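# Open both incubator doors fully and leave them open

## Task

Swing the incubator's outer door and then the glass door inside it fully open, so they stay open without the robot holding them; no flask may reach the floor, neither door may be slammed open or closed, and the robot must not topple or be left leaning.

## Robot and tools

Robot: LinearBot, an omnidirectional base with a column about 1.75 m high. A carriage rides the column over 1.0 m of travel (lift_m) and holds two identical six-joint arms, left and right, each with a two-finger gripper. Arm bases sit roughly 0.57 m + lift_m above the floor; carriage parts hang about 0.15 m lower. A hand reaches up to 0.78 m from its shoulder but only about 0.38 m below the arm base. Hand size is about 0.16 m long, 0.1 m wide, 0.14 m when open. Parked arm joints 1-6: 0, 0.05, 0.05, 1.45, 0, 0; parked, the robot is roughly 0.95 m wide by 0.7 m long. Wheel motors are weak (2 N m), so contact_stop triggers at light pushes.

Cameras: carriage_camera is fixed on the carriage, facing forward and tilted about 20 degrees down; left_wrist_camera and right_wrist_camera look out past the fingertips.

Frames: the base frame has its origin on the floor below the base centre, x forward, y left, z up. left_hand and right_hand are the midpoints between each hand's pads, in the base frame; quat_wxyz maps base axes to hand axes (hand z along the fingers, fingers open along hand y; straight up with joints 1, 5, 6 at 0 gives (1, 0, 0, 0)). Odometry frame is the base frame at scene start; base_odometry counts wheel rotation only, so slip looks like travel; heading is left-positive, -3.142 to 3.142.

execute_actions: argument actions is a list holding one action (or empty, which only reports state and images). An action may contain base, joints, or both, starting together. base takes exactly one relative command, an offset from where the base last measured itself: translate_m (metres, forward +, -2 to 2), strafe_m (metres, left +, -2 to 2) or rotate_rad (radians, counter-clockwise +, -6.3 to 6.3). joints is a single object keyed by joint name with absolute targets: lift_m 0 to 1 m; for each arm (prefix left_ or right_) joint1_rad -2.617 to 3.054 (yaw about vertical, 0 forward, + left), joint2_rad 0 to 3.141 (shoulder: 0 upper arm back level, 1.57 vertical, 3.14 forward level), joint3_rad 0 to 3.141 (elbow, 0 folded, 3.14 straight), joint4_rad -1.57 to 1.57 (wrist pitch, + lifts fingertips), joint5_rad -1.57 to 1.57 (wrist yaw, + turns fingertips right, opposite to joint 1), joint6_rad -2.094 to 2.094 (roll about the fingers, + clockwise seen from the forearm), gripper_m 0 to 0.093 (pad gap in metres). Done tolerances: lift 0.004, joints 1/5/6 0.02, joints 2/3 0.055, joint 4 0.04, gripper 0.004. Unnamed joints may keep pushing toward older targets. Unknown keys or out-of-range numbers reject the whole call. No action exceeds 15 s. cameras: list of names or ["all"]; omitted/null gives all, [] none. Images come at the end of the call, in the order given by the pictures line.

wait: seconds, 0 to 10; commands nothing and returns the same report as an empty action.

zoom_image: camera plus region [x0, y0, x1, y1] in pixels of that camera's latest full image, top-left origin, at most 504 by 504.

finished_scene: pass the current scene number; it ends the scene permanently after the last command is held, so the doors must already be open and stable on their own.

Result lines: base_status and joint_status tell how each motion ended. done (for the base this just means the wheels turned enough, slip included; tiny moves may stop short yet say done); off_target (resting away from target, possibly still pushing); contact_stop or time_out (target dropped, holding in place). "joint command not followed" with a cause line means an arm's targets were withheld for coming within millimetres of itself or the other arm; those joints say not_followed and may be retried each action; to escape, move only the blocked arm clear first, then the other in a later call. A gripper target still runs. on_its_own lists what the call did not command; "held at" is a held target, not the position. A stop reported in one call cancels later motion calls in that same reply. motor_effort gives percent of maximum (+ toward higher joint values) with bracketed peak; readings carry fixed bias and noise. A steadily falling lift effort while lowering means a hand rests on something. drive_wheels larger at rest than after a free move means the base is still pressing. Joint torques are listed in joint order, noisy and offset. Hand positions can be off, especially at full reach; a gripper holding something usually reads off_target. ARM HIT means an arm struck the robot hard. MOTOR HOT appears from 75 °C; at 90 °C the arm halts for 10 s (OVER-TEMPERATURE FAULT, limit_stop_at_motor_heat for unreached keys; resend them), and at 100 °C the arm goes limp and drops. Outstretched arms heat fast, even unloaded, and the robot keeps holding the last command while you think.

Cautions: open doors slowly, not flung or let swing shut, and keep flasks from falling. Arms have no contact stop: a blocked arm keeps pressing and snaps to target when freed. Base stops come late; after contact the base may roll on about 0.3 m. If a drive is stopped by an obstacle, back off about 0.2 m along the path (or turn back), repeating if still pressed; a retreat may itself stop spuriously, and a second try usually works. Avoid backing into table edges (the column can catch and tip the robot). Tipping risk grows with a high carriage, stretched arms, loads, pulling, or abrupt stops; only images reveal a lean. Never let the arms strike or press hard on each other. Something may occasionally nudge loose objects.

Each tool is called after "Call:" as name(argument=value, ...) on one line, values as JSON.

## Session

Call:
execute_actions(actions=[])

Scene clock: 0.00 s.
Joint torques (N m, as the arm reports them, + toward a larger angle): no reading
base_odometry: x=+0.000 y=+0.000 heading=+0.000 (m, m, rad; odometry frame)
base_status: not commanded
joint_positions: lift_m=+0.299 left_joint1_rad=-0.013 left_joint2_rad=+0.041 left_joint3_rad=+0.061 left_joint4_rad=+1.399 left_joint5_rad=-0.012 left_joint6_rad=+0.047 left_gripper_m=+0.094 right_joint1_rad=-0.005 right_joint2_rad=+0.070 right_joint3_rad=+0.039 right_joint4_rad=+1.459 right_joint5_rad=+0.000 right_joint6_rad=+0.036 right_gripper_m=+0.094
joint_status: not commanded
motor_effort: lift_m=+30 drive_wheels=-1 (%)
left_hand: x=+0.3222 y=+0.3402 z=+1.2883 quat_wxyz=(+0.997, -0.004, +0.076, +0.017) (m; base frame)
right_hand: x=+0.3234 y=-0.3389 z=+1.2838 quat_wxyz=(+0.997, +0.002, +0.072, +0.015) (m; base frame)
pictures: carriage_camera, left_wrist_camera, right_wrist_camera
Images, in order (width x height): carriage_camera 504x504, left_wrist_camera 504x504, right_wrist_camera 504x504.

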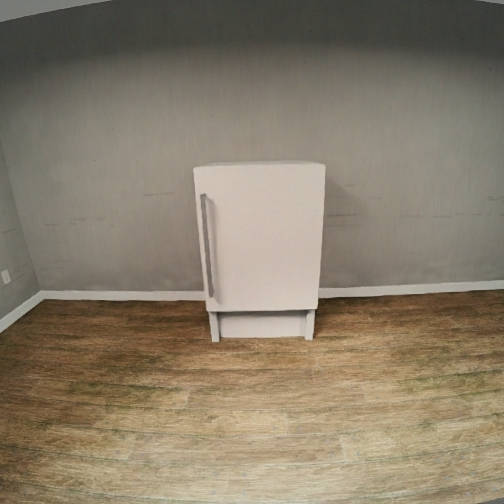

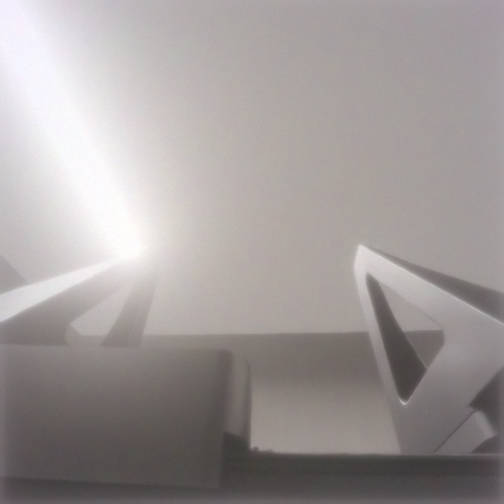

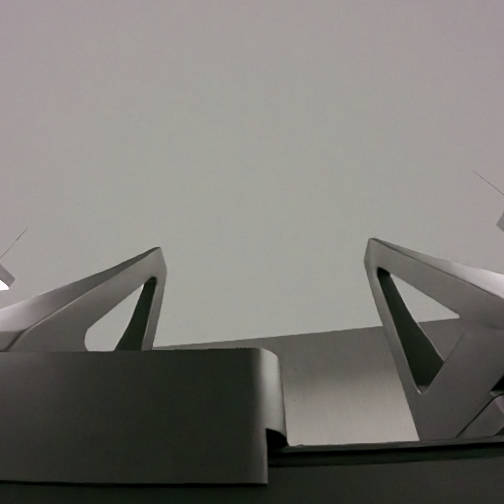

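Call:
execute_actions(actions=[{"base":{"translate_m":0.6},"joints":{"left_joint2_rad":1.2,"left_joint3_rad":0.9,"left_joint4_rad":0.3,"lift_m":0.1}}])

Scene clock: 6.03 s.
Joint torques (N m, as the arm reports them, + toward a larger angle): left_arm=[ 0.06 -3.52 10.77  2.12 -0.04 -0.11] | right_arm=[ 0.04  4.48  6.63 -0.18 -0.06  0.1 ]
base_odometry: x=+0.600 y=+0.000 heading=+0.000 (m, m, rad; odometry frame)
base_status: done
joint_positions: lift_m=+0.100 left_joint1_rad=-0.013 left_joint2_rad=+1.190 left_joint3_rad=+0.879 left_joint4_rad=+0.298 left_joint5_rad=-0.012 left_joint6_rad=+0.047 left_gripper_m=+0.094 right_joint1_rad=-0.005 right_joint2_rad=+0.070 right_joint3_rad=+0.039 right_joint4_rad=+1.459 right_joint5_rad=+0.000 right_joint6_rad=+0.036 right_gripper_m=+0.094
joint_status: all done
motor_effort: lift_m=+27(25) drive_wheels=-3(27) (%)
left_hand: x=+0.7041 y=+0.3351 z=+0.9948 quat_wxyz=(+0.703, +0.017, +0.711, +0.016) (m; base frame)
right_hand: x=+0.3232 y=-0.3389 z=+1.0849 quat_wxyz=(+0.997, +0.002, +0.071, +0.015) (m; base frame)
pictures: carriage_camera, left_wrist_camera, right_wrist_camera
Images, in order (width x height): carriage_camera 504x504, left_wrist_camera 504x504, right_wrist_camera 504x504.

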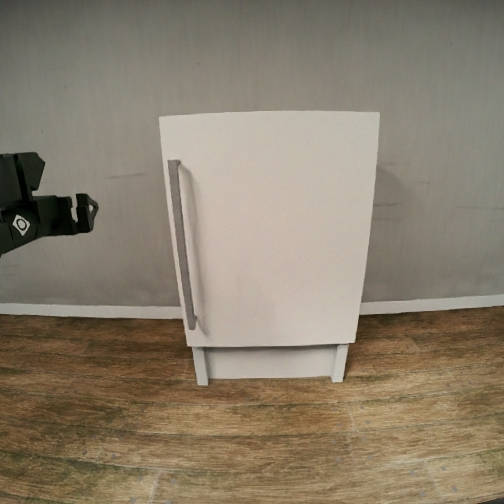

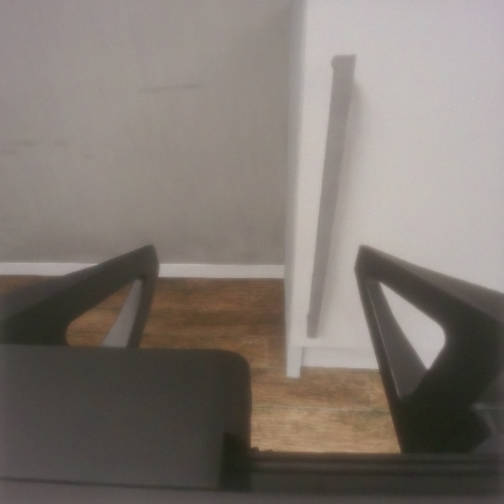

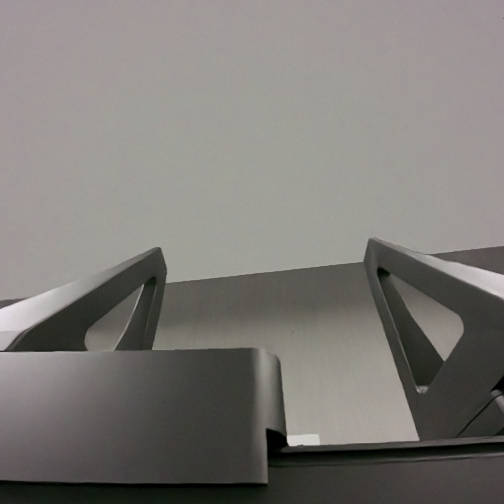

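Call:
execute_actions(actions=[{"base":{"strafe_m":-0.09},"joints":{"lift_m":0.0}}], cameras=[])

Call:
execute_actions(actions=[{"base":{"translate_m":0.18}}], cameras=["carriage_camera","left_wrist_camera"])

Scene clock: 10.67 s.
Joint torques (N m, as the arm reports them, + toward a larger angle): left_arm=[-0.06 -3.49  9.91  2.11 -0.02 -0.1 ] | right_arm=[-0.01  4.49  6.64 -0.16 -0.05  0.1 ]
base_odometry: x=+0.600 y=-0.090 heading=+0.000 (m, m, rad; odometry frame)
base_status: done
joint_positions: lift_m=+0.000 left_joint1_rad=-0.013 left_joint2_rad=+1.190 left_joint3_rad=+0.887 left_joint4_rad=+0.300 left_joint5_rad=-0.012 left_joint6_rad=+0.047 left_gripper_m=+0.094 right_joint1_rad=-0.005 right_joint2_rad=+0.070 right_joint3_rad=+0.039 right_joint4_rad=+1.459 right_joint5_rad=+0.000 right_joint6_rad=+0.036 right_gripper_m=+0.094
joint_status: all done
motor_effort: lift_m=+27(24) drive_wheels=-3(22) (%)
left_hand: x=+0.7043 y=+0.3351 z=+0.8994 quat_wxyz=(+0.706, +0.017, +0.708, +0.016) (m; base frame)
right_hand: x=+0.3232 y=-0.3389 z=+0.9849 quat_wxyz=(+0.997, +0.002, +0.071, +0.015) (m; base frame)
pictures: none
No camera images: the call's "cameras" was empty. Leave "cameras" out to get every camera's image.

Scene clock: 12.73 s.
Joint torques (N m, as the arm reports them, + toward a larger angle): left_arm=[-0.11 -3.38 10.02  2.07 -0.04 -0.11] | right_arm=[ 0.02  4.45  6.58 -0.16 -0.06  0.1 ]
base_odometry: x=+0.781 y=-0.091 heading=+0.000 (m, m, rad; odometry frame)
base_status: done
joint_positions: lift_m=+0.000 left_joint1_rad=-0.013 left_joint2_rad=+1.190 left_joint3_rad=+0.887 left_joint4_rad=+0.303 left_joint5_rad=-0.012 left_joint6_rad=+0.047 left_gripper_m=+0.094 right_joint1_rad=-0.005 right_joint2_rad=+0.070 right_joint3_rad=+0.039 right_joint4_rad=+1.459 right_joint5_rad=+0.000 right_joint6_rad=+0.036 right_gripper_m=+0.094
joint_status: not commanded
motor_effort: lift_m=+27(27) drive_wheels=-6(21) (%)
left_hand: x=+0.7043 y=+0.3351 z=+0.9001 quat_wxyz=(+0.707, +0.017, +0.707, +0.016) (m; base frame)
right_hand: x=+0.3233 y=-0.3389 z=+0.9848 quat_wxyz=(+0.997, +0.002, +0.071, +0.015) (m; base frame)
pictures: carriage_camera, left_wrist_camera
Images, in order (width x height): carriage_camera 504x504, left_wrist_camera 504x504.

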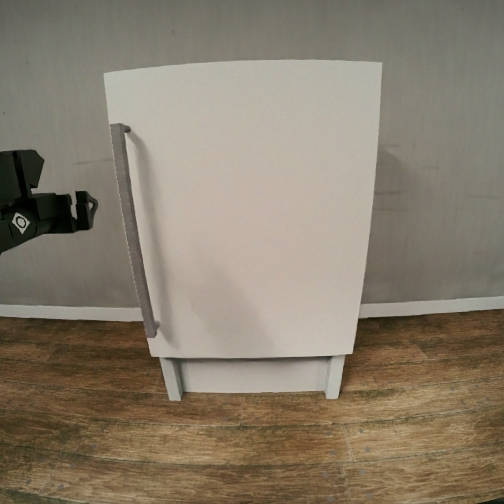

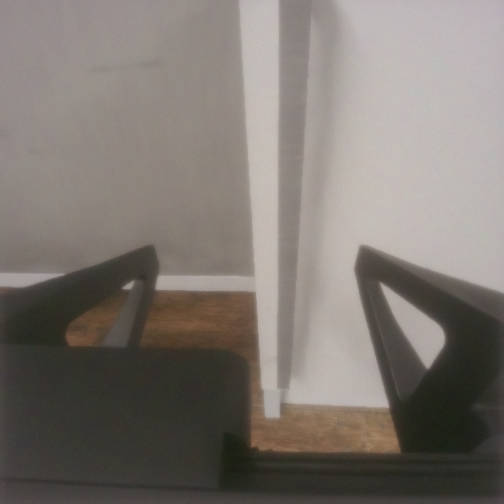

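Call:
execute_actions(actions=[{"base":{"translate_m":0.1},"joints":{"left_joint1_rad":-0.06}}], cameras=["carriage_camera","left_wrist_camera"])

Scene clock: 15.87 s.
Joint torques (N m, as the arm reports them, + toward a larger angle): left_arm=[-0.51 -3.33  9.82  2.06 -0.04 -0.1 ] | right_arm=[ 0.01  4.51  6.48 -0.16 -0.04  0.09]
base_odometry: x=+0.881 y=-0.091 heading=-0.001 (m, m, rad; odometry frame)
base_status: done
joint_positions: lift_m=+0.000 left_joint1_rad=-0.056 left_joint2_rad=+1.190 left_joint3_rad=+0.887 left_joint4_rad=+0.303 left_joint5_rad=-0.012 left_joint6_rad=+0.047 left_gripper_m=+0.094 right_joint1_rad=-0.005 right_joint2_rad=+0.070 right_joint3_rad=+0.039 right_joint4_rad=+1.460 right_joint5_rad=+0.000 right_joint6_rad=+0.036 right_gripper_m=+0.094
joint_status: all done
motor_effort: lift_m=+28(27) drive_wheels=-7(23) (%)
left_hand: x=+0.7038 y=+0.3172 z=+0.9002 quat_wxyz=(+0.707, +0.032, +0.706, +0.001) (m; base frame)
right_hand: x=+0.3231 y=-0.3389 z=+0.9849 quat_wxyz=(+0.997, +0.002, +0.071, +0.015) (m; base frame)
pictures: carriage_camera, left_wrist_camera
Images, in order (width x height): carriage_camera 504x504, left_wrist_camera 504x504.

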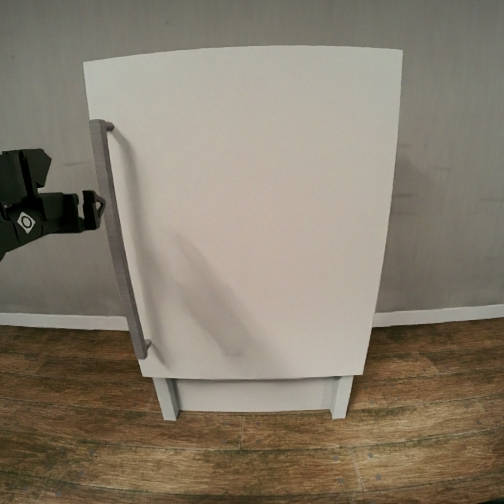

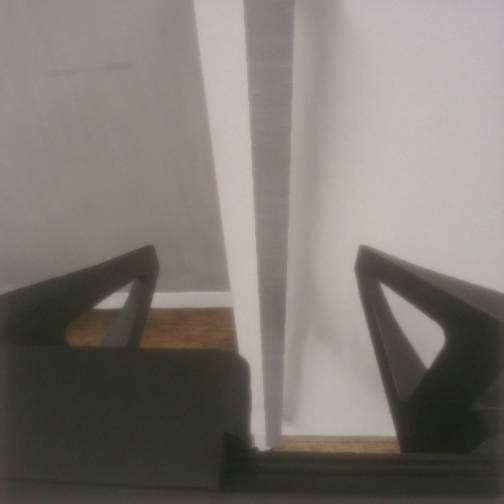

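Call:
execute_actions(actions=[{"base":{"translate_m":0.075}}], cameras=["carriage_camera","left_wrist_camera"])

Call:
execute_actions(actions=[{"joints":{"left_gripper_m":0.0}}], cameras=["carriage_camera","left_wrist_camera"])

Scene clock: 19.93 s.
Joint torques (N m, as the arm reports them, + toward a larger angle): left_arm=[-0.25 -3.37  9.95  2.07 -0.03 -0.1 ] | right_arm=[ 0.04  4.45  6.61 -0.17 -0.05  0.1 ]
base_odometry: x=+0.956 y=-0.091 heading=-0.002 (m, m, rad; odometry frame)
base_status: done
joint_positions: lift_m=+0.000 left_joint1_rad=-0.056 left_joint2_rad=+1.190 left_joint3_rad=+0.887 left_joint4_rad=+0.303 left_joint5_rad=-0.012 left_joint6_rad=+0.047 left_gripper_m=+0.094 right_joint1_rad=-0.005 right_joint2_rad=+0.070 right_joint3_rad=+0.039 right_joint4_rad=+1.460 right_joint5_rad=+0.000 right_joint6_rad=+0.036 right_gripper_m=+0.094
joint_status: not commanded
motor_effort: lift_m=+26(27) drive_wheels=-6(24) (%)
left_hand: x=+0.7038 y=+0.3172 z=+0.9002 quat_wxyz=(+0.707, +0.032, +0.706, +0.001) (m; base frame)
right_hand: x=+0.3230 y=-0.3389 z=+0.9849 quat_wxyz=(+0.997, +0.002, +0.071, +0.015) (m; base frame)
pictures: carriage_camera, left_wrist_camera
Images, in order (width x height): carriage_camera 504x504, left_wrist_camera 504x504.

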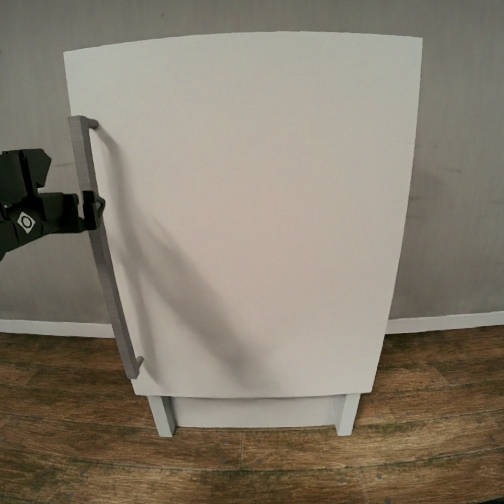

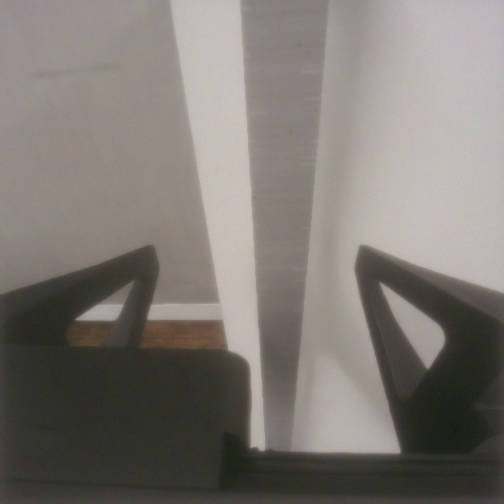

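Scene clock: 20.70 s.
Joint torques (N m, as the arm reports them, + toward a larger angle): left_arm=[ 0.09 -3.52  9.98  2.05 -0.02 -0.11] | right_arm=[-0.02  4.41  6.64 -0.14 -0.06  0.1 ]
base_odometry: x=+0.956 y=-0.091 heading=-0.002 (m, m, rad; odometry frame)
base_status: not commanded
joint_positions: lift_m=+0.000 left_joint1_rad=-0.061 left_joint2_rad=+1.190 left_joint3_rad=+0.887 left_joint4_rad=+0.304 left_joint5_rad=-0.010 left_joint6_rad=+0.047 left_gripper_m=+0.001 right_joint1_rad=-0.005 right_joint2_rad=+0.070 right_joint3_rad=+0.039 right_joint4_rad=+1.460 right_joint5_rad=+0.000 right_joint6_rad=+0.036 right_gripper_m=+0.094
joint_status: all done
motor_effort: lift_m=+27(27) drive_wheels=+6(6) (%)
left_hand: x=+0.7036 y=+0.3148 z=+0.9005 quat_wxyz=(+0.708, +0.035, +0.706, -0.001) (m; base frame)
right_hand: x=+0.3231 y=-0.3389 z=+0.9849 quat_wxyz=(+0.997, +0.002, +0.071, +0.015) (m; base frame)
pictures: carriage_camera, left_wrist_camera
Images, in order (width x height): carriage_camera 504x504, left_wrist_camera 504x504.

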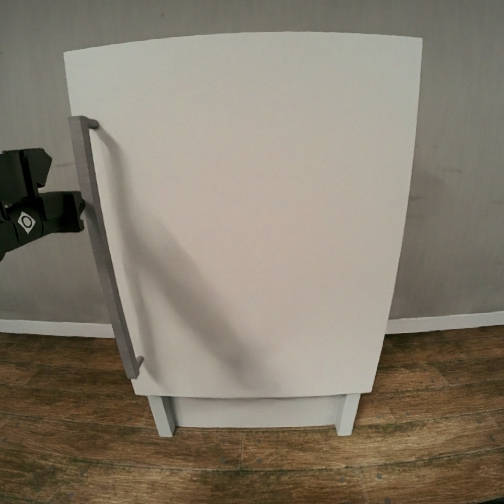

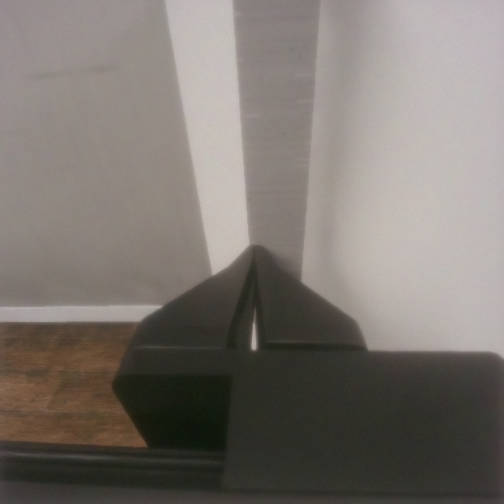

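Call:
execute_actions(actions=[{"joints":{"left_gripper_m":0.093,"left_joint1_rad":-0.09}}], cameras=[])

Call:
execute_actions(actions=[{"base":{"translate_m":0.045}}], cameras=[])

Call:
execute_actions(actions=[{"joints":{"left_gripper_m":0.0}}], cameras=["left_wrist_camera"])

Call:
execute_actions(actions=[{"base":{"translate_m":-0.12},"joints":{"left_joint5_rad":-0.15}}], cameras=["carriage_camera","left_wrist_camera"])

Scene clock: 24.60 s.
Joint torques (N m, as the arm reports them, + toward a larger angle): left_arm=[ 0.68 -3.35  9.82  2.07 -0.1  -0.11] | right_arm=[ 0.04  4.37  6.51 -0.16 -0.06  0.1 ]
base_odometry: x=+0.956 y=-0.091 heading=-0.002 (m, m, rad; odometry frame)
base_status: not commanded
joint_positions: lift_m=+0.000 left_joint1_rad=-0.098 left_joint2_rad=+1.187 left_joint3_rad=+0.887 left_joint4_rad=+0.300 left_joint5_rad=-0.003 left_joint6_rad=+0.047 left_gripper_m=+0.093 right_joint1_rad=-0.005 right_joint2_rad=+0.070 right_joint3_rad=+0.039 right_joint4_rad=+1.458 right_joint5_rad=+0.000 right_joint6_rad=+0.036 right_gripper_m=+0.094
joint_status: all done
motor_effort: lift_m=+27(27) drive_wheels=+4(8) (%)
left_hand: x=+0.7018 y=+0.2981 z=+0.9005 quat_wxyz=(+0.707, +0.050, +0.705, -0.017) (m; base frame)
right_hand: x=+0.3235 y=-0.3389 z=+0.9848 quat_wxyz=(+0.997, +0.002, +0.072, +0.015) (m; base frame)
pictures: none
No camera images: the call's "cameras" was empty. Leave "cameras" out to get every camera's image.

Scene clock: 25.83 s.
Joint torques (N m, as the arm reports them, + toward a larger angle): left_arm=[ 0.7  -3.32 10.08  2.03 -0.09 -0.11] | right_arm=[ 0.04  4.4   6.57 -0.15 -0.06  0.09]
base_odometry: x=+1.001 y=-0.092 heading=-0.003 (m, m, rad; odometry frame)
base_status: done
joint_positions: lift_m=+0.000 left_joint1_rad=-0.098 left_joint2_rad=+1.187 left_joint3_rad=+0.887 left_joint4_rad=+0.302 left_joint5_rad=-0.005 left_joint6_rad=+0.047 left_gripper_m=+0.093 right_joint1_rad=-0.005 right_joint2_rad=+0.070 right_joint3_rad=+0.039 right_joint4_rad=+1.459 right_joint5_rad=+0.000 right_joint6_rad=+0.036 right_gripper_m=+0.094
joint_status: not commanded
motor_effort: lift_m=+27(27) drive_wheels=-5(23) (%)
left_hand: x=+0.7019 y=+0.2987 z=+0.9008 quat_wxyz=(+0.708, +0.049, +0.705, -0.016) (m; base frame)
right_hand: x=+0.3233 y=-0.3389 z=+0.9848 quat_wxyz=(+0.997, +0.002, +0.071, +0.015) (m; base frame)
pictures: none
No camera images: the call's "cameras" was empty. Leave "cameras" out to get every camera's image.

Scene clock: 26.57 s.
Joint torques (N m, as the arm reports them, + toward a larger angle): left_arm=[ 0.1  -3.27  9.94  2.06  0.03  0.15] | right_arm=[ 0.06  4.44  6.59 -0.17 -0.05  0.1 ]
base_odometry: x=+1.001 y=-0.092 heading=-0.003 (m, m, rad; odometry frame)
base_status: not commanded
joint_positions: lift_m=+0.000 left_joint1_rad=-0.092 left_joint2_rad=+1.187 left_joint3_rad=+0.887 left_joint4_rad=+0.304 left_joint5_rad=-0.018 left_joint6_rad=+0.026 left_gripper_m=+0.024 right_joint1_rad=-0.005 right_joint2_rad=+0.070 right_joint3_rad=+0.039 right_joint4_rad=+1.459 right_joint5_rad=+0.000 right_joint6_rad=+0.036 right_gripper_m=+0.094
joint_status: left_gripper_m off_target (ended at +0.024, target +0.000)
motor_effort: lift_m=+27(27) drive_wheels=-6(6) (%)
left_hand: x=+0.7023 y=+0.3032 z=+0.9013 quat_wxyz=(+0.708, +0.035, +0.705, -0.017) (m; base frame)
right_hand: x=+0.3233 y=-0.3389 z=+0.9848 quat_wxyz=(+0.997, +0.002, +0.071, +0.015) (m; base frame)
pictures: left_wrist_camera
Images, in order (width x height): left_wrist_camera 504x504.

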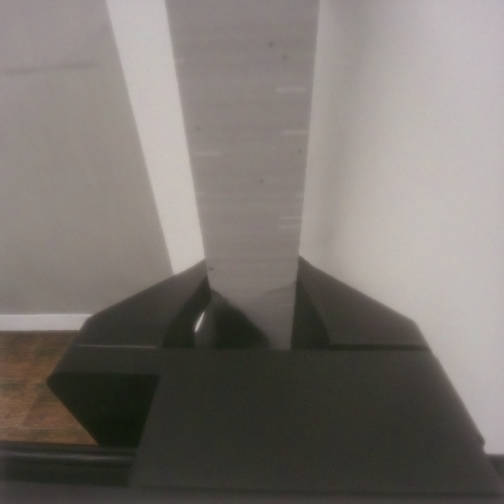

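Scene clock: 28.23 s.
Joint torques (N m, as the arm reports them, + toward a larger angle): left_arm=[ 4.33 -6.86  7.79  1.81 -0.68  0.23] | right_arm=[ 0.01  4.46  6.69 -0.14 -0.05  0.09]
base_odometry: x=+0.881 y=-0.092 heading=-0.003 (m, m, rad; odometry frame)
base_status: done
joint_positions: lift_m=+0.000 left_joint1_rad=-0.141 left_joint2_rad=+1.234 left_joint3_rad=+0.914 left_joint4_rad=+0.325 left_joint5_rad=-0.073 left_joint6_rad=+0.019 left_gripper_m=+0.026 right_joint1_rad=-0.005 right_joint2_rad=+0.070 right_joint3_rad=+0.039 right_joint4_rad=+1.457 right_joint5_rad=+0.000 right_joint6_rad=+0.036 right_gripper_m=+0.094
joint_status: left_joint5_rad off_target (ended at -0.073, target -0.150)
motor_effort: lift_m=+26(27) drive_wheels=-7(39) (%)
left_hand: x=+0.7120 y=+0.2910 z=+0.9009 quat_wxyz=(+0.709, +0.030, +0.705, -0.017) (m; base frame)
right_hand: x=+0.3238 y=-0.3389 z=+0.9848 quat_wxyz=(+0.997, +0.002, +0.072, +0.015) (m; base frame)
pictures: carriage_camera, left_wrist_camera
Images, in order (width x height): carriage_camera 504x504, left_wrist_camera 504x504.

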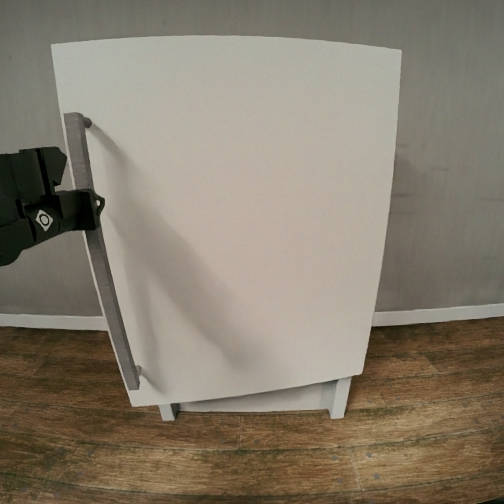

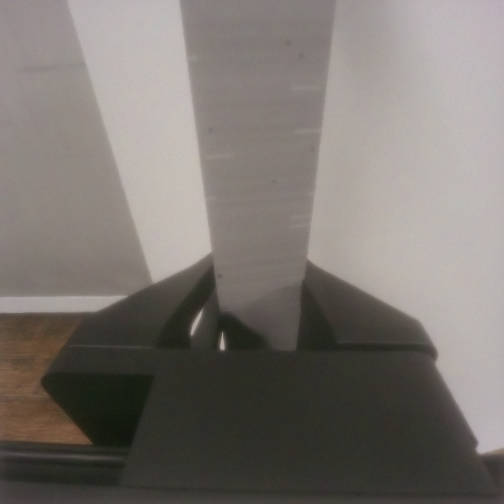

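Call:
execute_actions(actions=[{"base":{"translate_m":-0.2},"joints":{"left_joint5_rad":-0.8,"left_joint1_rad":-0.36}}], cameras=["carriage_camera"])

Scene clock: 33.03 s.
Joint torques (N m, as the arm reports them, + toward a larger angle): left_arm=[  9.91 -11.03   6.43   1.16  -3.73   0.12] | right_arm=[-0.01  4.43  6.65 -0.12 -0.06  0.09]
base_odometry: x=+0.682 y=-0.091 heading=-0.004 (m, m, rad; odometry frame)
base_status: done
joint_positions: lift_m=+0.000 left_joint1_rad=-0.474 left_joint2_rad=+1.289 left_joint3_rad=+0.929 left_joint4_rad=+0.396 left_joint5_rad=-0.359 left_joint6_rad=+0.028 left_gripper_m=+0.030 right_joint1_rad=-0.005 right_joint2_rad=+0.070 right_joint3_rad=+0.039 right_joint4_rad=+1.456 right_joint5_rad=+0.000 right_joint6_rad=+0.036 right_gripper_m=+0.094
joint_status: left_joint1_rad off_target (ended at -0.474, target -0.360); left_joint5_rad off_target (ended at -0.359, target -0.800)
motor_effort: lift_m=+27(26) drive_wheels=+18(31) (%)
left_hand: x=+0.6968 y=+0.1953 z=+0.9021 quat_wxyz=(+0.718, +0.045, +0.694, -0.036) (m; base frame)
right_hand: x=+0.3241 y=-0.3389 z=+0.9847 quat_wxyz=(+0.997, +0.002, +0.073, +0.015) (m; base frame)
pictures: carriage_camera
Images, in order (width x height): carriage_camera 504x504.

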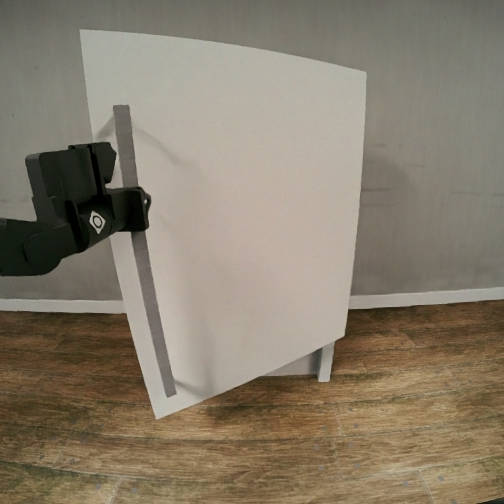

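Call:
execute_actions(actions=[{"joints":{"left_joint5_rad":-0.4,"left_joint1_rad":-0.52,"left_joint2_rad":1.29,"left_joint4_rad":0.38,"left_gripper_m":0.093}}], cameras=[])

Call:
execute_actions(actions=[{"base":{"translate_m":-0.1}}], cameras=["carriage_camera"])

Call:
execute_actions(actions=[{"base":{"strafe_m":0.15},"joints":{"left_joint5_rad":0,"left_joint1_rad":0,"left_gripper_m":0}}], cameras=["carriage_camera"])

Scene clock: 36.90 s.
Joint torques (N m, as the arm reports them, + toward a larger angle): left_arm=[-0.64 -5.77  6.42  1.93 -0.09  0.  ] | right_arm=[-0.01  4.49  6.55 -0.14 -0.05  0.09]
base_odometry: x=+0.681 y=-0.091 heading=-0.003 (m, m, rad; odometry frame)
base_status: not commanded
joint_positions: lift_m=+0.000 left_joint1_rad=-0.515 left_joint2_rad=+1.302 left_joint3_rad=+0.929 left_joint4_rad=+0.395 left_joint5_rad=-0.394 left_joint6_rad=+0.038 left_gripper_m=+0.093 right_joint1_rad=-0.005 right_joint2_rad=+0.070 right_joint3_rad=+0.039 right_joint4_rad=+1.456 right_joint5_rad=+0.000 right_joint6_rad=+0.036 right_gripper_m=+0.094
joint_status: all done
motor_effort: lift_m=+28(27) drive_wheels=+1(18) (%)
left_hand: x=+0.6938 y=+0.1830 z=+0.8968 quat_wxyz=(+0.714, +0.053, +0.698, -0.033) (m; base frame)
right_hand: x=+0.3240 y=-0.3389 z=+0.9847 quat_wxyz=(+0.997, +0.002, +0.073, +0.015) (m; base frame)
pictures: none
No camera images: the call's "cameras" was empty. Leave "cameras" out to get every camera's image.

Scene clock: 38.57 s.
Joint torques (N m, as the arm reports them, + toward a larger angle): left_arm=[-0.47 -5.86  6.38  1.91 -0.09  0.01] | right_arm=[ 0.02  4.47  6.66 -0.13 -0.06  0.1 ]
base_odometry: x=+0.581 y=-0.091 heading=-0.003 (m, m, rad; odometry frame)
base_status: done
joint_positions: lift_m=+0.000 left_joint1_rad=-0.515 left_joint2_rad=+1.302 left_joint3_rad=+0.929 left_joint4_rad=+0.392 left_joint5_rad=-0.394 left_joint6_rad=+0.038 left_gripper_m=+0.093 right_joint1_rad=-0.005 right_joint2_rad=+0.070 right_joint3_rad=+0.039 right_joint4_rad=+1.457 right_joint5_rad=+0.000 right_joint6_rad=+0.036 right_gripper_m=+0.094
joint_status: not commanded
motor_effort: lift_m=+26(27) drive_wheels=-2(22) (%)
left_hand: x=+0.6938 y=+0.1831 z=+0.8961 quat_wxyz=(+0.713, +0.053, +0.699, -0.032) (m; base frame)
right_hand: x=+0.3239 y=-0.3389 z=+0.9848 quat_wxyz=(+0.997, +0.002, +0.073, +0.015) (m; base frame)
pictures: carriage_camera
Images, in order (width x height): carriage_camera 504x504.

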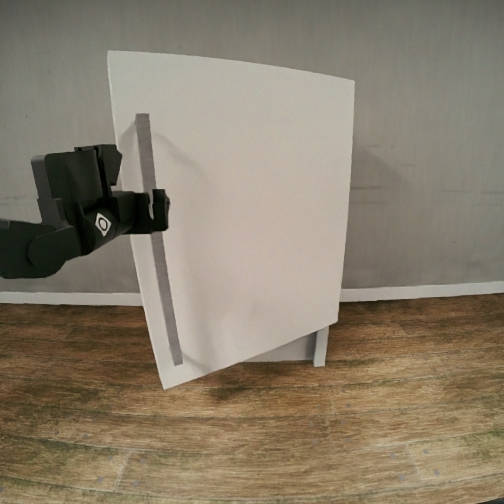

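Scene clock: 40.50 s.
Joint torques (N m, as the arm reports them, + toward a larger angle): left_arm=[ 0.2  -5.88  6.49  1.97  0.04  0.  ] | right_arm=[ 0.02  4.46  6.72 -0.14 -0.04  0.1 ]
base_odometry: x=+0.581 y=+0.059 heading=-0.003 (m, m, rad; odometry frame)
base_status: done
joint_positions: lift_m=+0.000 left_joint1_rad=-0.004 left_joint2_rad=+1.302 left_joint3_rad=+0.929 left_joint4_rad=+0.392 left_joint5_rad=-0.008 left_joint6_rad=+0.038 left_gripper_m=+0.001 right_joint1_rad=-0.005 right_joint2_rad=+0.070 right_joint3_rad=+0.039 right_joint4_rad=+1.457 right_joint5_rad=+0.000 right_joint6_rad=+0.036 right_gripper_m=+0.094
joint_status: all done
motor_effort: lift_m=+26(27) drive_wheels=-4(17) (%)
left_hand: x=+0.7306 y=+0.3386 z=+0.8963 quat_wxyz=(+0.714, +0.012, +0.700, +0.015) (m; base frame)
right_hand: x=+0.3239 y=-0.3389 z=+0.9848 quat_wxyz=(+0.997, +0.002, +0.073, +0.015) (m; base frame)
pictures: carriage_camera
Images, in order (width x height): carriage_camera 504x504.

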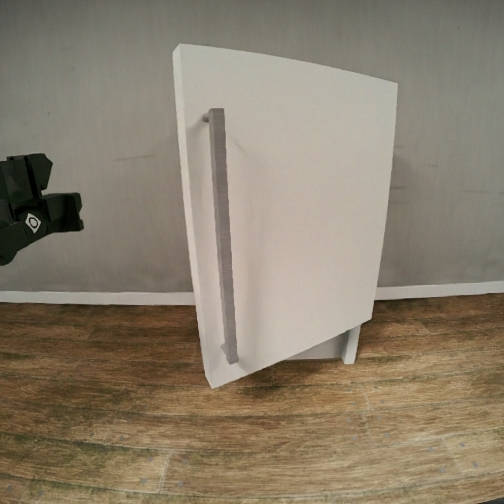

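Call:
execute_actions(actions=[{"base":{"strafe_m":0.62},"joints":{"left_joint2_rad":0.05,"left_joint3_rad":0.05,"left_joint4_rad":1.45}}], cameras=[])

Call:
execute_actions(actions=[{"joints":{"right_joint2_rad":1.2,"right_joint3_rad":0.9,"right_joint4_rad":0.3,"right_gripper_m":0}}], cameras=["carriage_camera"])

Call:
execute_actions(actions=[{"base":{"translate_m":0.27}}], cameras=["carriage_camera","right_wrist_camera"])

Call:
execute_actions(actions=[{"joints":{"right_joint1_rad":-0.6}}], cameras=["carriage_camera"])

Scene clock: 49.80 s.
Joint torques (N m, as the arm reports them, + toward a larger angle): left_arm=[ 0.22  2.47  4.27 -0.22  0.02  0.  ] | right_arm=[ 0.03  4.4   6.62 -0.13 -0.05  0.09]
base_odometry: x=+0.582 y=+0.679 heading=-0.002 (m, m, rad; odometry frame)
base_status: done
joint_positions: lift_m=+0.000 left_joint1_rad=-0.004 left_joint2_rad=+0.067 left_joint3_rad=+0.073 left_joint4_rad=+1.455 left_joint5_rad=-0.006 left_joint6_rad=+0.038 left_gripper_m=+0.001 right_joint1_rad=-0.005 right_joint2_rad=+0.070 right_joint3_rad=+0.039 right_joint4_rad=+1.457 right_joint5_rad=+0.000 right_joint6_rad=+0.036 right_gripper_m=+0.094
joint_status: all done
motor_effort: lift_m=+26(27) drive_wheels=-4(21) (%)
left_hand: x=+0.3129 y=+0.3396 z=+0.9941 quat_wxyz=(+0.998, -0.002, +0.055, +0.018) (m; base frame)
right_hand: x=+0.3237 y=-0.3389 z=+0.9848 quat_wxyz=(+0.997, +0.002, +0.072, +0.015) (m; base frame)
pictures: none
No camera images: the call's "cameras" was empty. Leave "cameras" out to get every camera's image.

Scene clock: 51.40 s.
Joint torques (N m, as the arm reports them, + toward a larger angle): left_arm=[ 0.21  2.24  4.33 -0.24  0.01 -0.01] | right_arm=[ 0.05 -4.58 10.54  2.41 -0.04  0.09]
base_odometry: x=+0.582 y=+0.679 heading=-0.002 (m, m, rad; odometry frame)
base_status: not commanded
joint_positions: lift_m=+0.000 left_joint1_rad=-0.004 left_joint2_rad=+0.067 left_joint3_rad=+0.073 left_joint4_rad=+1.455 left_joint5_rad=-0.006 left_joint6_rad=+0.038 left_gripper_m=+0.001 right_joint1_rad=-0.005 right_joint2_rad=+1.197 right_joint3_rad=+0.880 right_joint4_rad=+0.299 right_joint5_rad=+0.000 right_joint6_rad=+0.036 right_gripper_m=+0.000
joint_status: all done
motor_effort: lift_m=+27(27) drive_wheels=-4(5) (%)
left_hand: x=+0.3129 y=+0.3396 z=+0.9941 quat_wxyz=(+0.998, -0.002, +0.055, +0.018) (m; base frame)
right_hand: x=+0.7058 y=-0.3409 z=+0.8924 quat_wxyz=(+0.701, +0.015, +0.713, +0.011) (m; base frame)
pictures: carriage_camera
Images, in order (width x height): carriage_camera 504x504.

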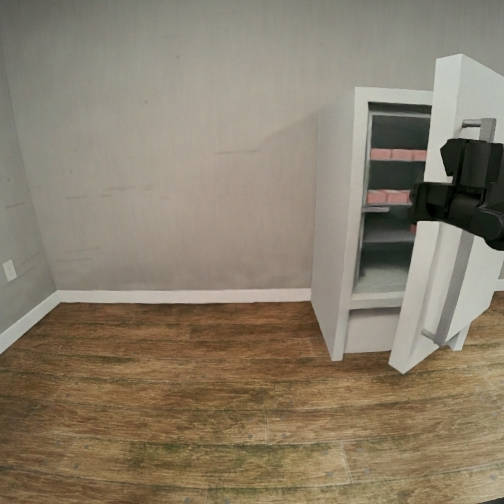

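Scene clock: 53.87 s.
Joint torques (N m, as the arm reports them, + toward a larger angle): left_arm=[ 0.2   2.37  4.23 -0.2   0.02  0.  ] | right_arm=[ 0.01 -4.57 10.54  2.38 -0.04  0.09]
base_odometry: x=+0.852 y=+0.679 heading=-0.001 (m, m, rad; odometry frame)
base_status: done
joint_positions: lift_m=+0.000 left_joint1_rad=-0.004 left_joint2_rad=+0.067 left_joint3_rad=+0.073 left_joint4_rad=+1.453 left_joint5_rad=-0.006 left_joint6_rad=+0.038 left_gripper_m=+0.001 right_joint1_rad=-0.005 right_joint2_rad=+1.197 right_joint3_rad=+0.880 right_joint4_rad=+0.303 right_joint5_rad=+0.000 right_joint6_rad=+0.036 right_gripper_m=+0.000
joint_status: not commanded
motor_effort: lift_m=+28(27) drive_wheels=-7(21) (%)
left_hand: x=+0.3135 y=+0.3396 z=+0.9940 quat_wxyz=(+0.998, -0.002, +0.056, +0.018) (m; base frame)
right_hand: x=+0.7058 y=-0.3409 z=+0.8934 quat_wxyz=(+0.702, +0.015, +0.712, +0.011) (m; base frame)
pictures: carriage_camera, right_wrist_camera
Images, in order (width x height): carriage_camera 504x504, right_wrist_camera 504x504.

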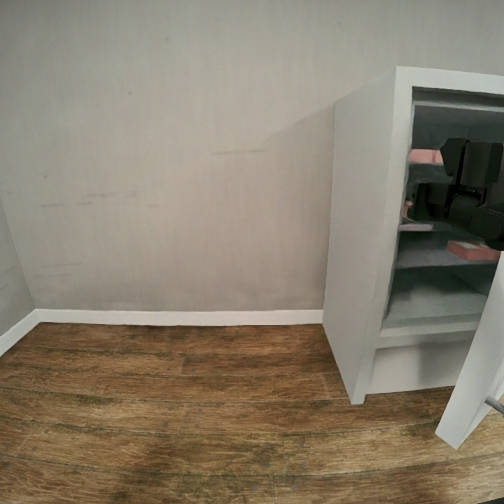

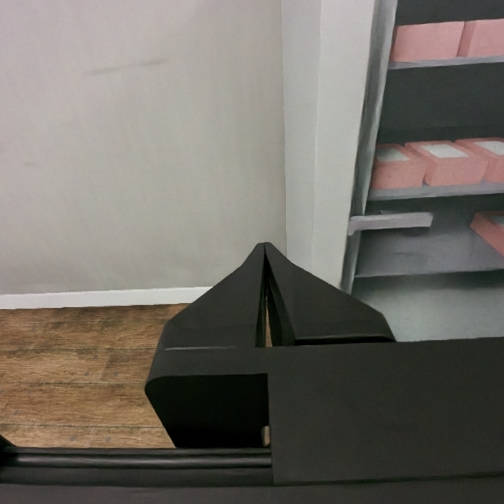

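Scene clock: 55.03 s.
Joint torques (N m, as the arm reports them, + toward a larger angle): left_arm=[ 0.21  2.52  4.27 -0.22  0.01  0.  ] | right_arm=[ 0.14 -4.62 10.37  2.35  0.07  0.18]
base_odometry: x=+0.852 y=+0.679 heading=-0.001 (m, m, rad; odometry frame)
base_status: not commanded
joint_positions: lift_m=+0.000 left_joint1_rad=-0.004 left_joint2_rad=+0.067 left_joint3_rad=+0.073 left_joint4_rad=+1.453 left_joint5_rad=-0.005 left_joint6_rad=+0.038 left_gripper_m=+0.001 right_joint1_rad=-0.602 right_joint2_rad=+1.197 right_joint3_rad=+0.883 right_joint4_rad=+0.303 right_joint5_rad=-0.009 right_joint6_rad=+0.027 right_gripper_m=+0.000
joint_status: all done
motor_effort: lift_m=+27(26) drive_wheels=-5(8) (%)
left_hand: x=+0.3136 y=+0.3394 z=+0.9940 quat_wxyz=(+0.998, -0.001, +0.056, +0.017) (m; base frame)
right_hand: x=+0.6328 y=-0.5757 z=+0.8950 quat_wxyz=(+0.675, +0.217, +0.677, -0.196) (m; base frame)
pictures: carriage_camera
Images, in order (width x height): carriage_camera 504x504.

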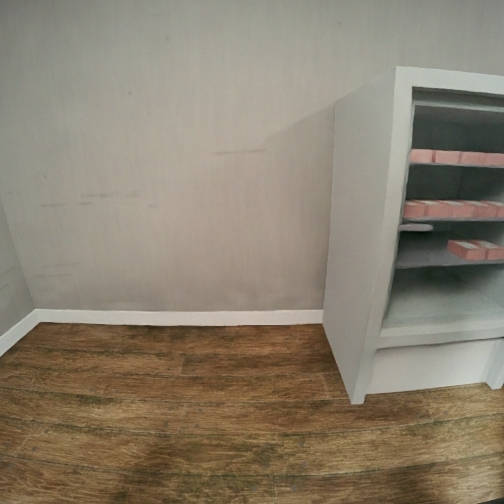

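Call:
execute_actions(actions=[{"base":{"strafe_m":-0.25},"joints":{"right_joint1_rad":-0.6}}], cameras=["carriage_camera","right_wrist_camera"])

Call:
execute_actions(actions=[{"base":{"strafe_m":-0.25},"joints":{"right_joint1_rad":-0.6}}], cameras=["carriage_camera","right_wrist_camera"])

Scene clock: 59.67 s.
Joint torques (N m, as the arm reports them, + toward a larger angle): left_arm=[ 0.21  2.35  4.33 -0.17  0.01  0.  ] | right_arm=[ 0.1  -4.44 10.42  2.4   0.04  0.17]
base_odometry: x=+0.852 y=+0.429 heading=-0.001 (m, m, rad; odometry frame)
base_status: done
joint_positions: lift_m=+0.000 left_joint1_rad=-0.004 left_joint2_rad=+0.067 left_joint3_rad=+0.073 left_joint4_rad=+1.453 left_joint5_rad=-0.005 left_joint6_rad=+0.038 left_gripper_m=+0.001 right_joint1_rad=-0.601 right_joint2_rad=+1.197 right_joint3_rad=+0.883 right_joint4_rad=+0.304 right_joint5_rad=-0.006 right_joint6_rad=+0.027 right_gripper_m=+0.000
joint_status: all done
motor_effort: lift_m=+28(27) drive_wheels=-4(22) (%)
left_hand: x=+0.3136 y=+0.3394 z=+0.9940 quat_wxyz=(+0.998, -0.001, +0.056, +0.017) (m; base frame)
right_hand: x=+0.6326 y=-0.5760 z=+0.8952 quat_wxyz=(+0.675, +0.218, +0.676, -0.197) (m; base frame)
pictures: carriage_camera, right_wrist_camera
Images, in order (width x height): carriage_camera 504x504, right_wrist_camera 504x504.

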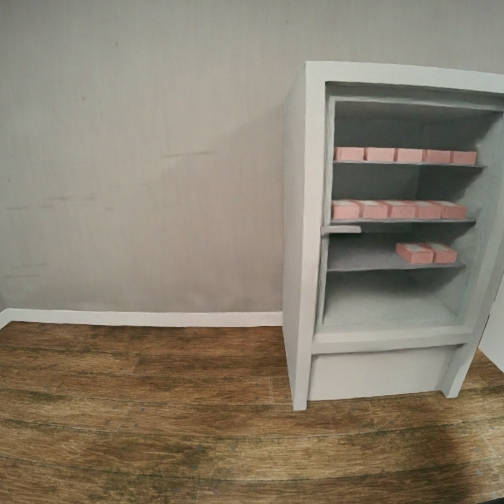

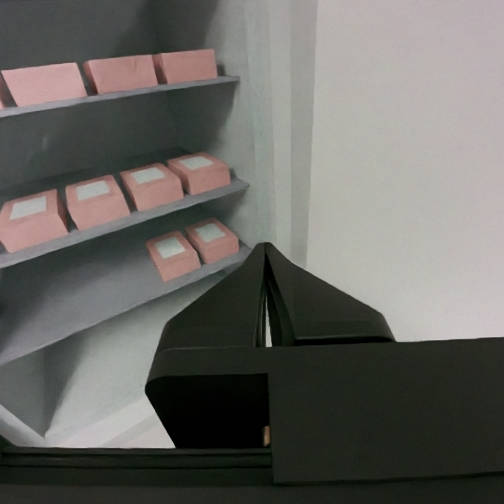

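Scene clock: 62.07 s.
Joint torques (N m, as the arm reports them, + toward a larger angle): left_arm=[ 0.22  2.45  4.2  -0.22  0.    0.  ] | right_arm=[ 0.16 -4.52 10.38  2.37  0.    0.17]
base_odometry: x=+0.852 y=+0.179 heading=-0.001 (m, m, rad; odometry frame)
base_status: done
joint_positions: lift_m=+0.000 left_joint1_rad=-0.004 left_joint2_rad=+0.067 left_joint3_rad=+0.073 left_joint4_rad=+1.452 left_joint5_rad=-0.005 left_joint6_rad=+0.038 left_gripper_m=+0.001 right_joint1_rad=-0.601 right_joint2_rad=+1.197 right_joint3_rad=+0.883 right_joint4_rad=+0.304 right_joint5_rad=-0.005 right_joint6_rad=+0.027 right_gripper_m=+0.000
joint_status: all done
motor_effort: lift_m=+28(28) drive_wheels=-3(22) (%)
left_hand: x=+0.3138 y=+0.3394 z=+0.9940 quat_wxyz=(+0.998, -0.001, +0.056, +0.017) (m; base frame)
right_hand: x=+0.6326 y=-0.5761 z=+0.8952 quat_wxyz=(+0.675, +0.218, +0.676, -0.197) (m; base frame)
pictures: carriage_camera, right_wrist_camera
Images, in order (width x height): carriage_camera 504x504, right_wrist_camera 504x504.

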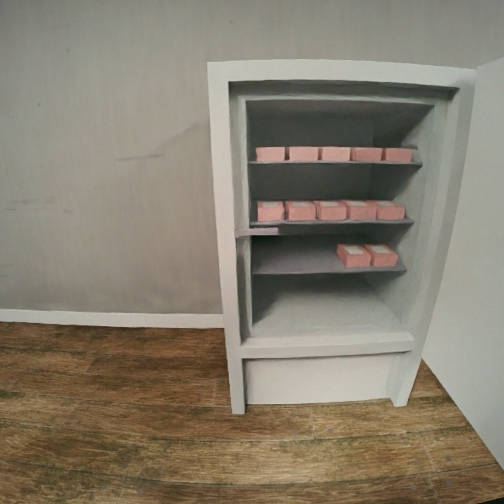

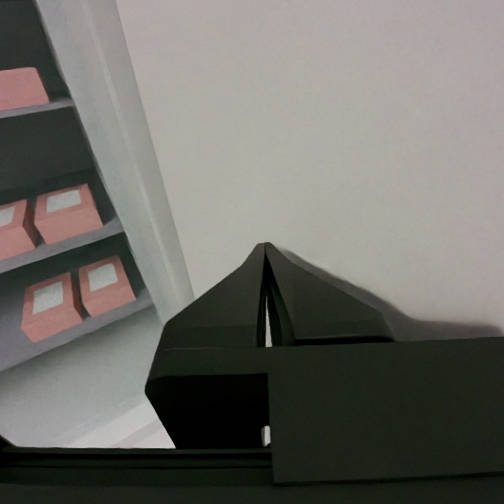

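Call:
execute_actions(actions=[{"joints":{"right_joint1_rad":-0.8}}], cameras=["right_wrist_camera"])

Call:
execute_actions(actions=[{"joints":{"right_joint1_rad":-1.0}}], cameras=["right_wrist_camera"])

Call:
execute_actions(actions=[{"base":{"strafe_m":-0.1},"joints":{"left_joint2_rad":1.5,"left_joint3_rad":0.9,"left_joint4_rad":0.6,"left_joint6_rad":1.57,"left_gripper_m":0.06}}])

Scene clock: 66.33 s.
Joint torques (N m, as the arm reports them, + toward a larger angle): left_arm=[ 0.2   2.37  4.29 -0.18  0.01  0.  ] | right_arm=[-0.43 -4.53 10.38  2.37  0.05  0.17]
base_odometry: x=+0.852 y=+0.179 heading=-0.001 (m, m, rad; odometry frame)
base_status: not commanded
joint_positions: lift_m=+0.000 left_joint1_rad=-0.004 left_joint2_rad=+0.067 left_joint3_rad=+0.073 left_joint4_rad=+1.452 left_joint5_rad=-0.004 left_joint6_rad=+0.038 left_gripper_m=+0.001 right_joint1_rad=-0.794 right_joint2_rad=+1.197 right_joint3_rad=+0.883 right_joint4_rad=+0.304 right_joint5_rad=-0.010 right_joint6_rad=+0.027 right_gripper_m=+0.000
joint_status: all done
motor_effort: lift_m=+28(27) drive_wheels=+5(6) (%)
left_hand: x=+0.3138 y=+0.3393 z=+0.9940 quat_wxyz=(+0.998, -0.001, +0.056, +0.017) (m; base frame)
right_hand: x=+0.5812 y=-0.6378 z=+0.8952 quat_wxyz=(+0.654, +0.281, +0.653, -0.260) (m; base frame)
pictures: right_wrist_camera
Images, in order (width x height): right_wrist_camera 504x504.

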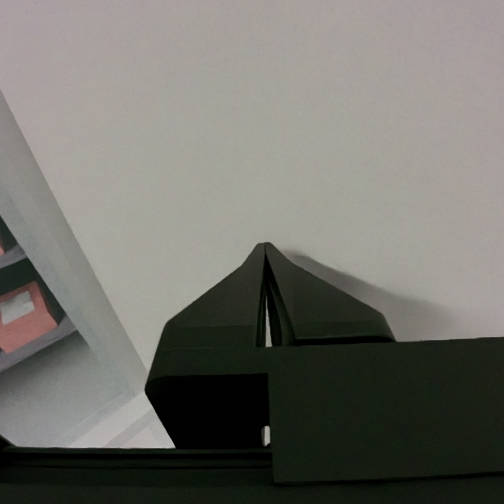

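Scene clock: 67.13 s.
Joint torques (N m, as the arm reports them, + toward a larger angle): left_arm=[ 0.19  2.38  4.32 -0.19  0.01  0.  ] | right_arm=[ 0.04 -4.44 10.4   2.35  0.    0.17]
base_odometry: x=+0.852 y=+0.179 heading=-0.001 (m, m, rad; odometry frame)
base_status: not commanded
joint_positions: lift_m=+0.000 left_joint1_rad=-0.004 left_joint2_rad=+0.067 left_joint3_rad=+0.073 left_joint4_rad=+1.452 left_joint5_rad=-0.004 left_joint6_rad=+0.038 left_gripper_m=+0.001 right_joint1_rad=-1.000 right_joint2_rad=+1.197 right_joint3_rad=+0.883 right_joint4_rad=+0.304 right_joint5_rad=-0.003 right_joint6_rad=+0.028 right_gripper_m=+0.000
joint_status: all done
motor_effort: lift_m=+29(27) drive_wheels=+4(5) (%)
left_hand: x=+0.3138 y=+0.3393 z=+0.9940 quat_wxyz=(+0.998, -0.001, +0.056, +0.017) (m; base frame)
right_hand: x=+0.5129 y=-0.6926 z=+0.8952 quat_wxyz=(+0.623, +0.348, +0.619, -0.328) (m; base frame)
pictures: right_wrist_camera
Images, in order (width x height): right_wrist_camera 504x504.

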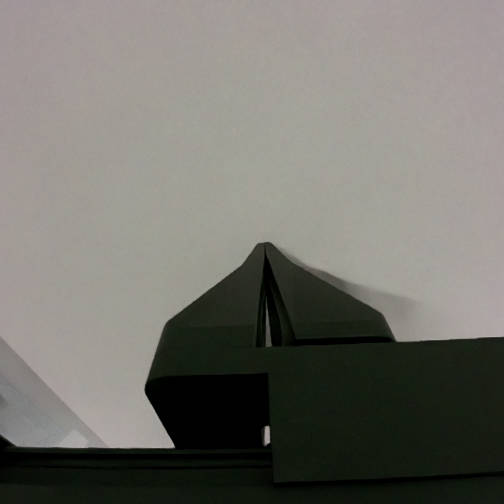

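Scene clock: 68.83 s.
Joint torques (N m, as the arm reports them, + toward a larger angle): left_arm=[ 0.22 -5.94 10.21  2.11 -0.02 -0.09] | right_arm=[-1.8  15.59 10.32  6.07  2.07  0.17]
base_odometry: x=+0.852 y=+0.080 heading=-0.001 (m, m, rad; odometry frame)
base_status: done
joint_positions: lift_m=+0.000 left_joint1_rad=-0.004 left_joint2_rad=+1.490 left_joint3_rad=+0.881 left_joint4_rad=+0.599 left_joint5_rad=-0.004 left_joint6_rad=+1.562 left_gripper_m=+0.060 right_joint1_rad=-0.974 right_joint2_rad=+0.962 right_joint3_rad=+0.881 right_joint4_rad=-0.057 right_joint5_rad=-0.198 right_joint6_rad=+0.028 right_gripper_m=+0.000
joint_status: all done
motor_effort: lift_m=+27(28) drive_wheels=+31(42) (%)
left_hand: x=+0.7647 y=+0.3377 z=+0.8402 quat_wxyz=(+0.500, +0.500, +0.505, +0.495) (m; base frame)
right_hand: x=+0.5142 y=-0.6161 z=+0.8938 quat_wxyz=(+0.616, +0.304, +0.689, -0.231) (m; base frame)
pictures: carriage_camera, left_wrist_camera, right_wrist_camera
Images, in order (width x height): carriage_camera 504x504, left_wrist_camera 504x504, right_wrist_camera 504x504.

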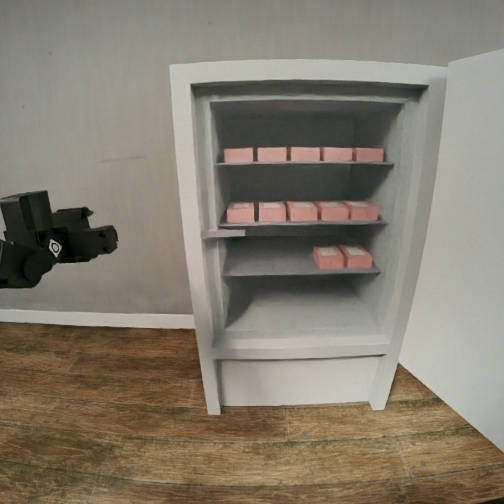

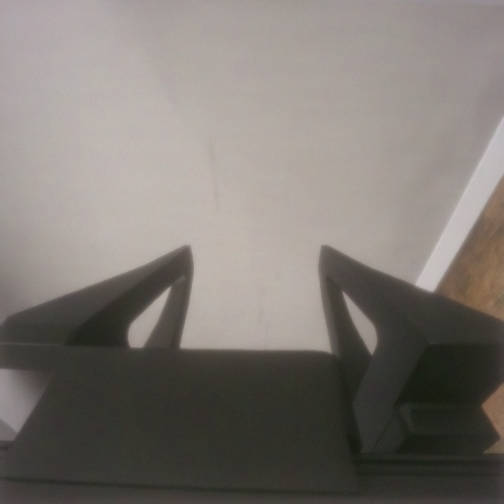

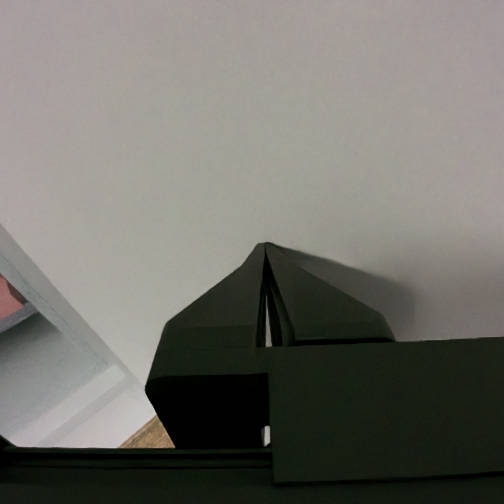

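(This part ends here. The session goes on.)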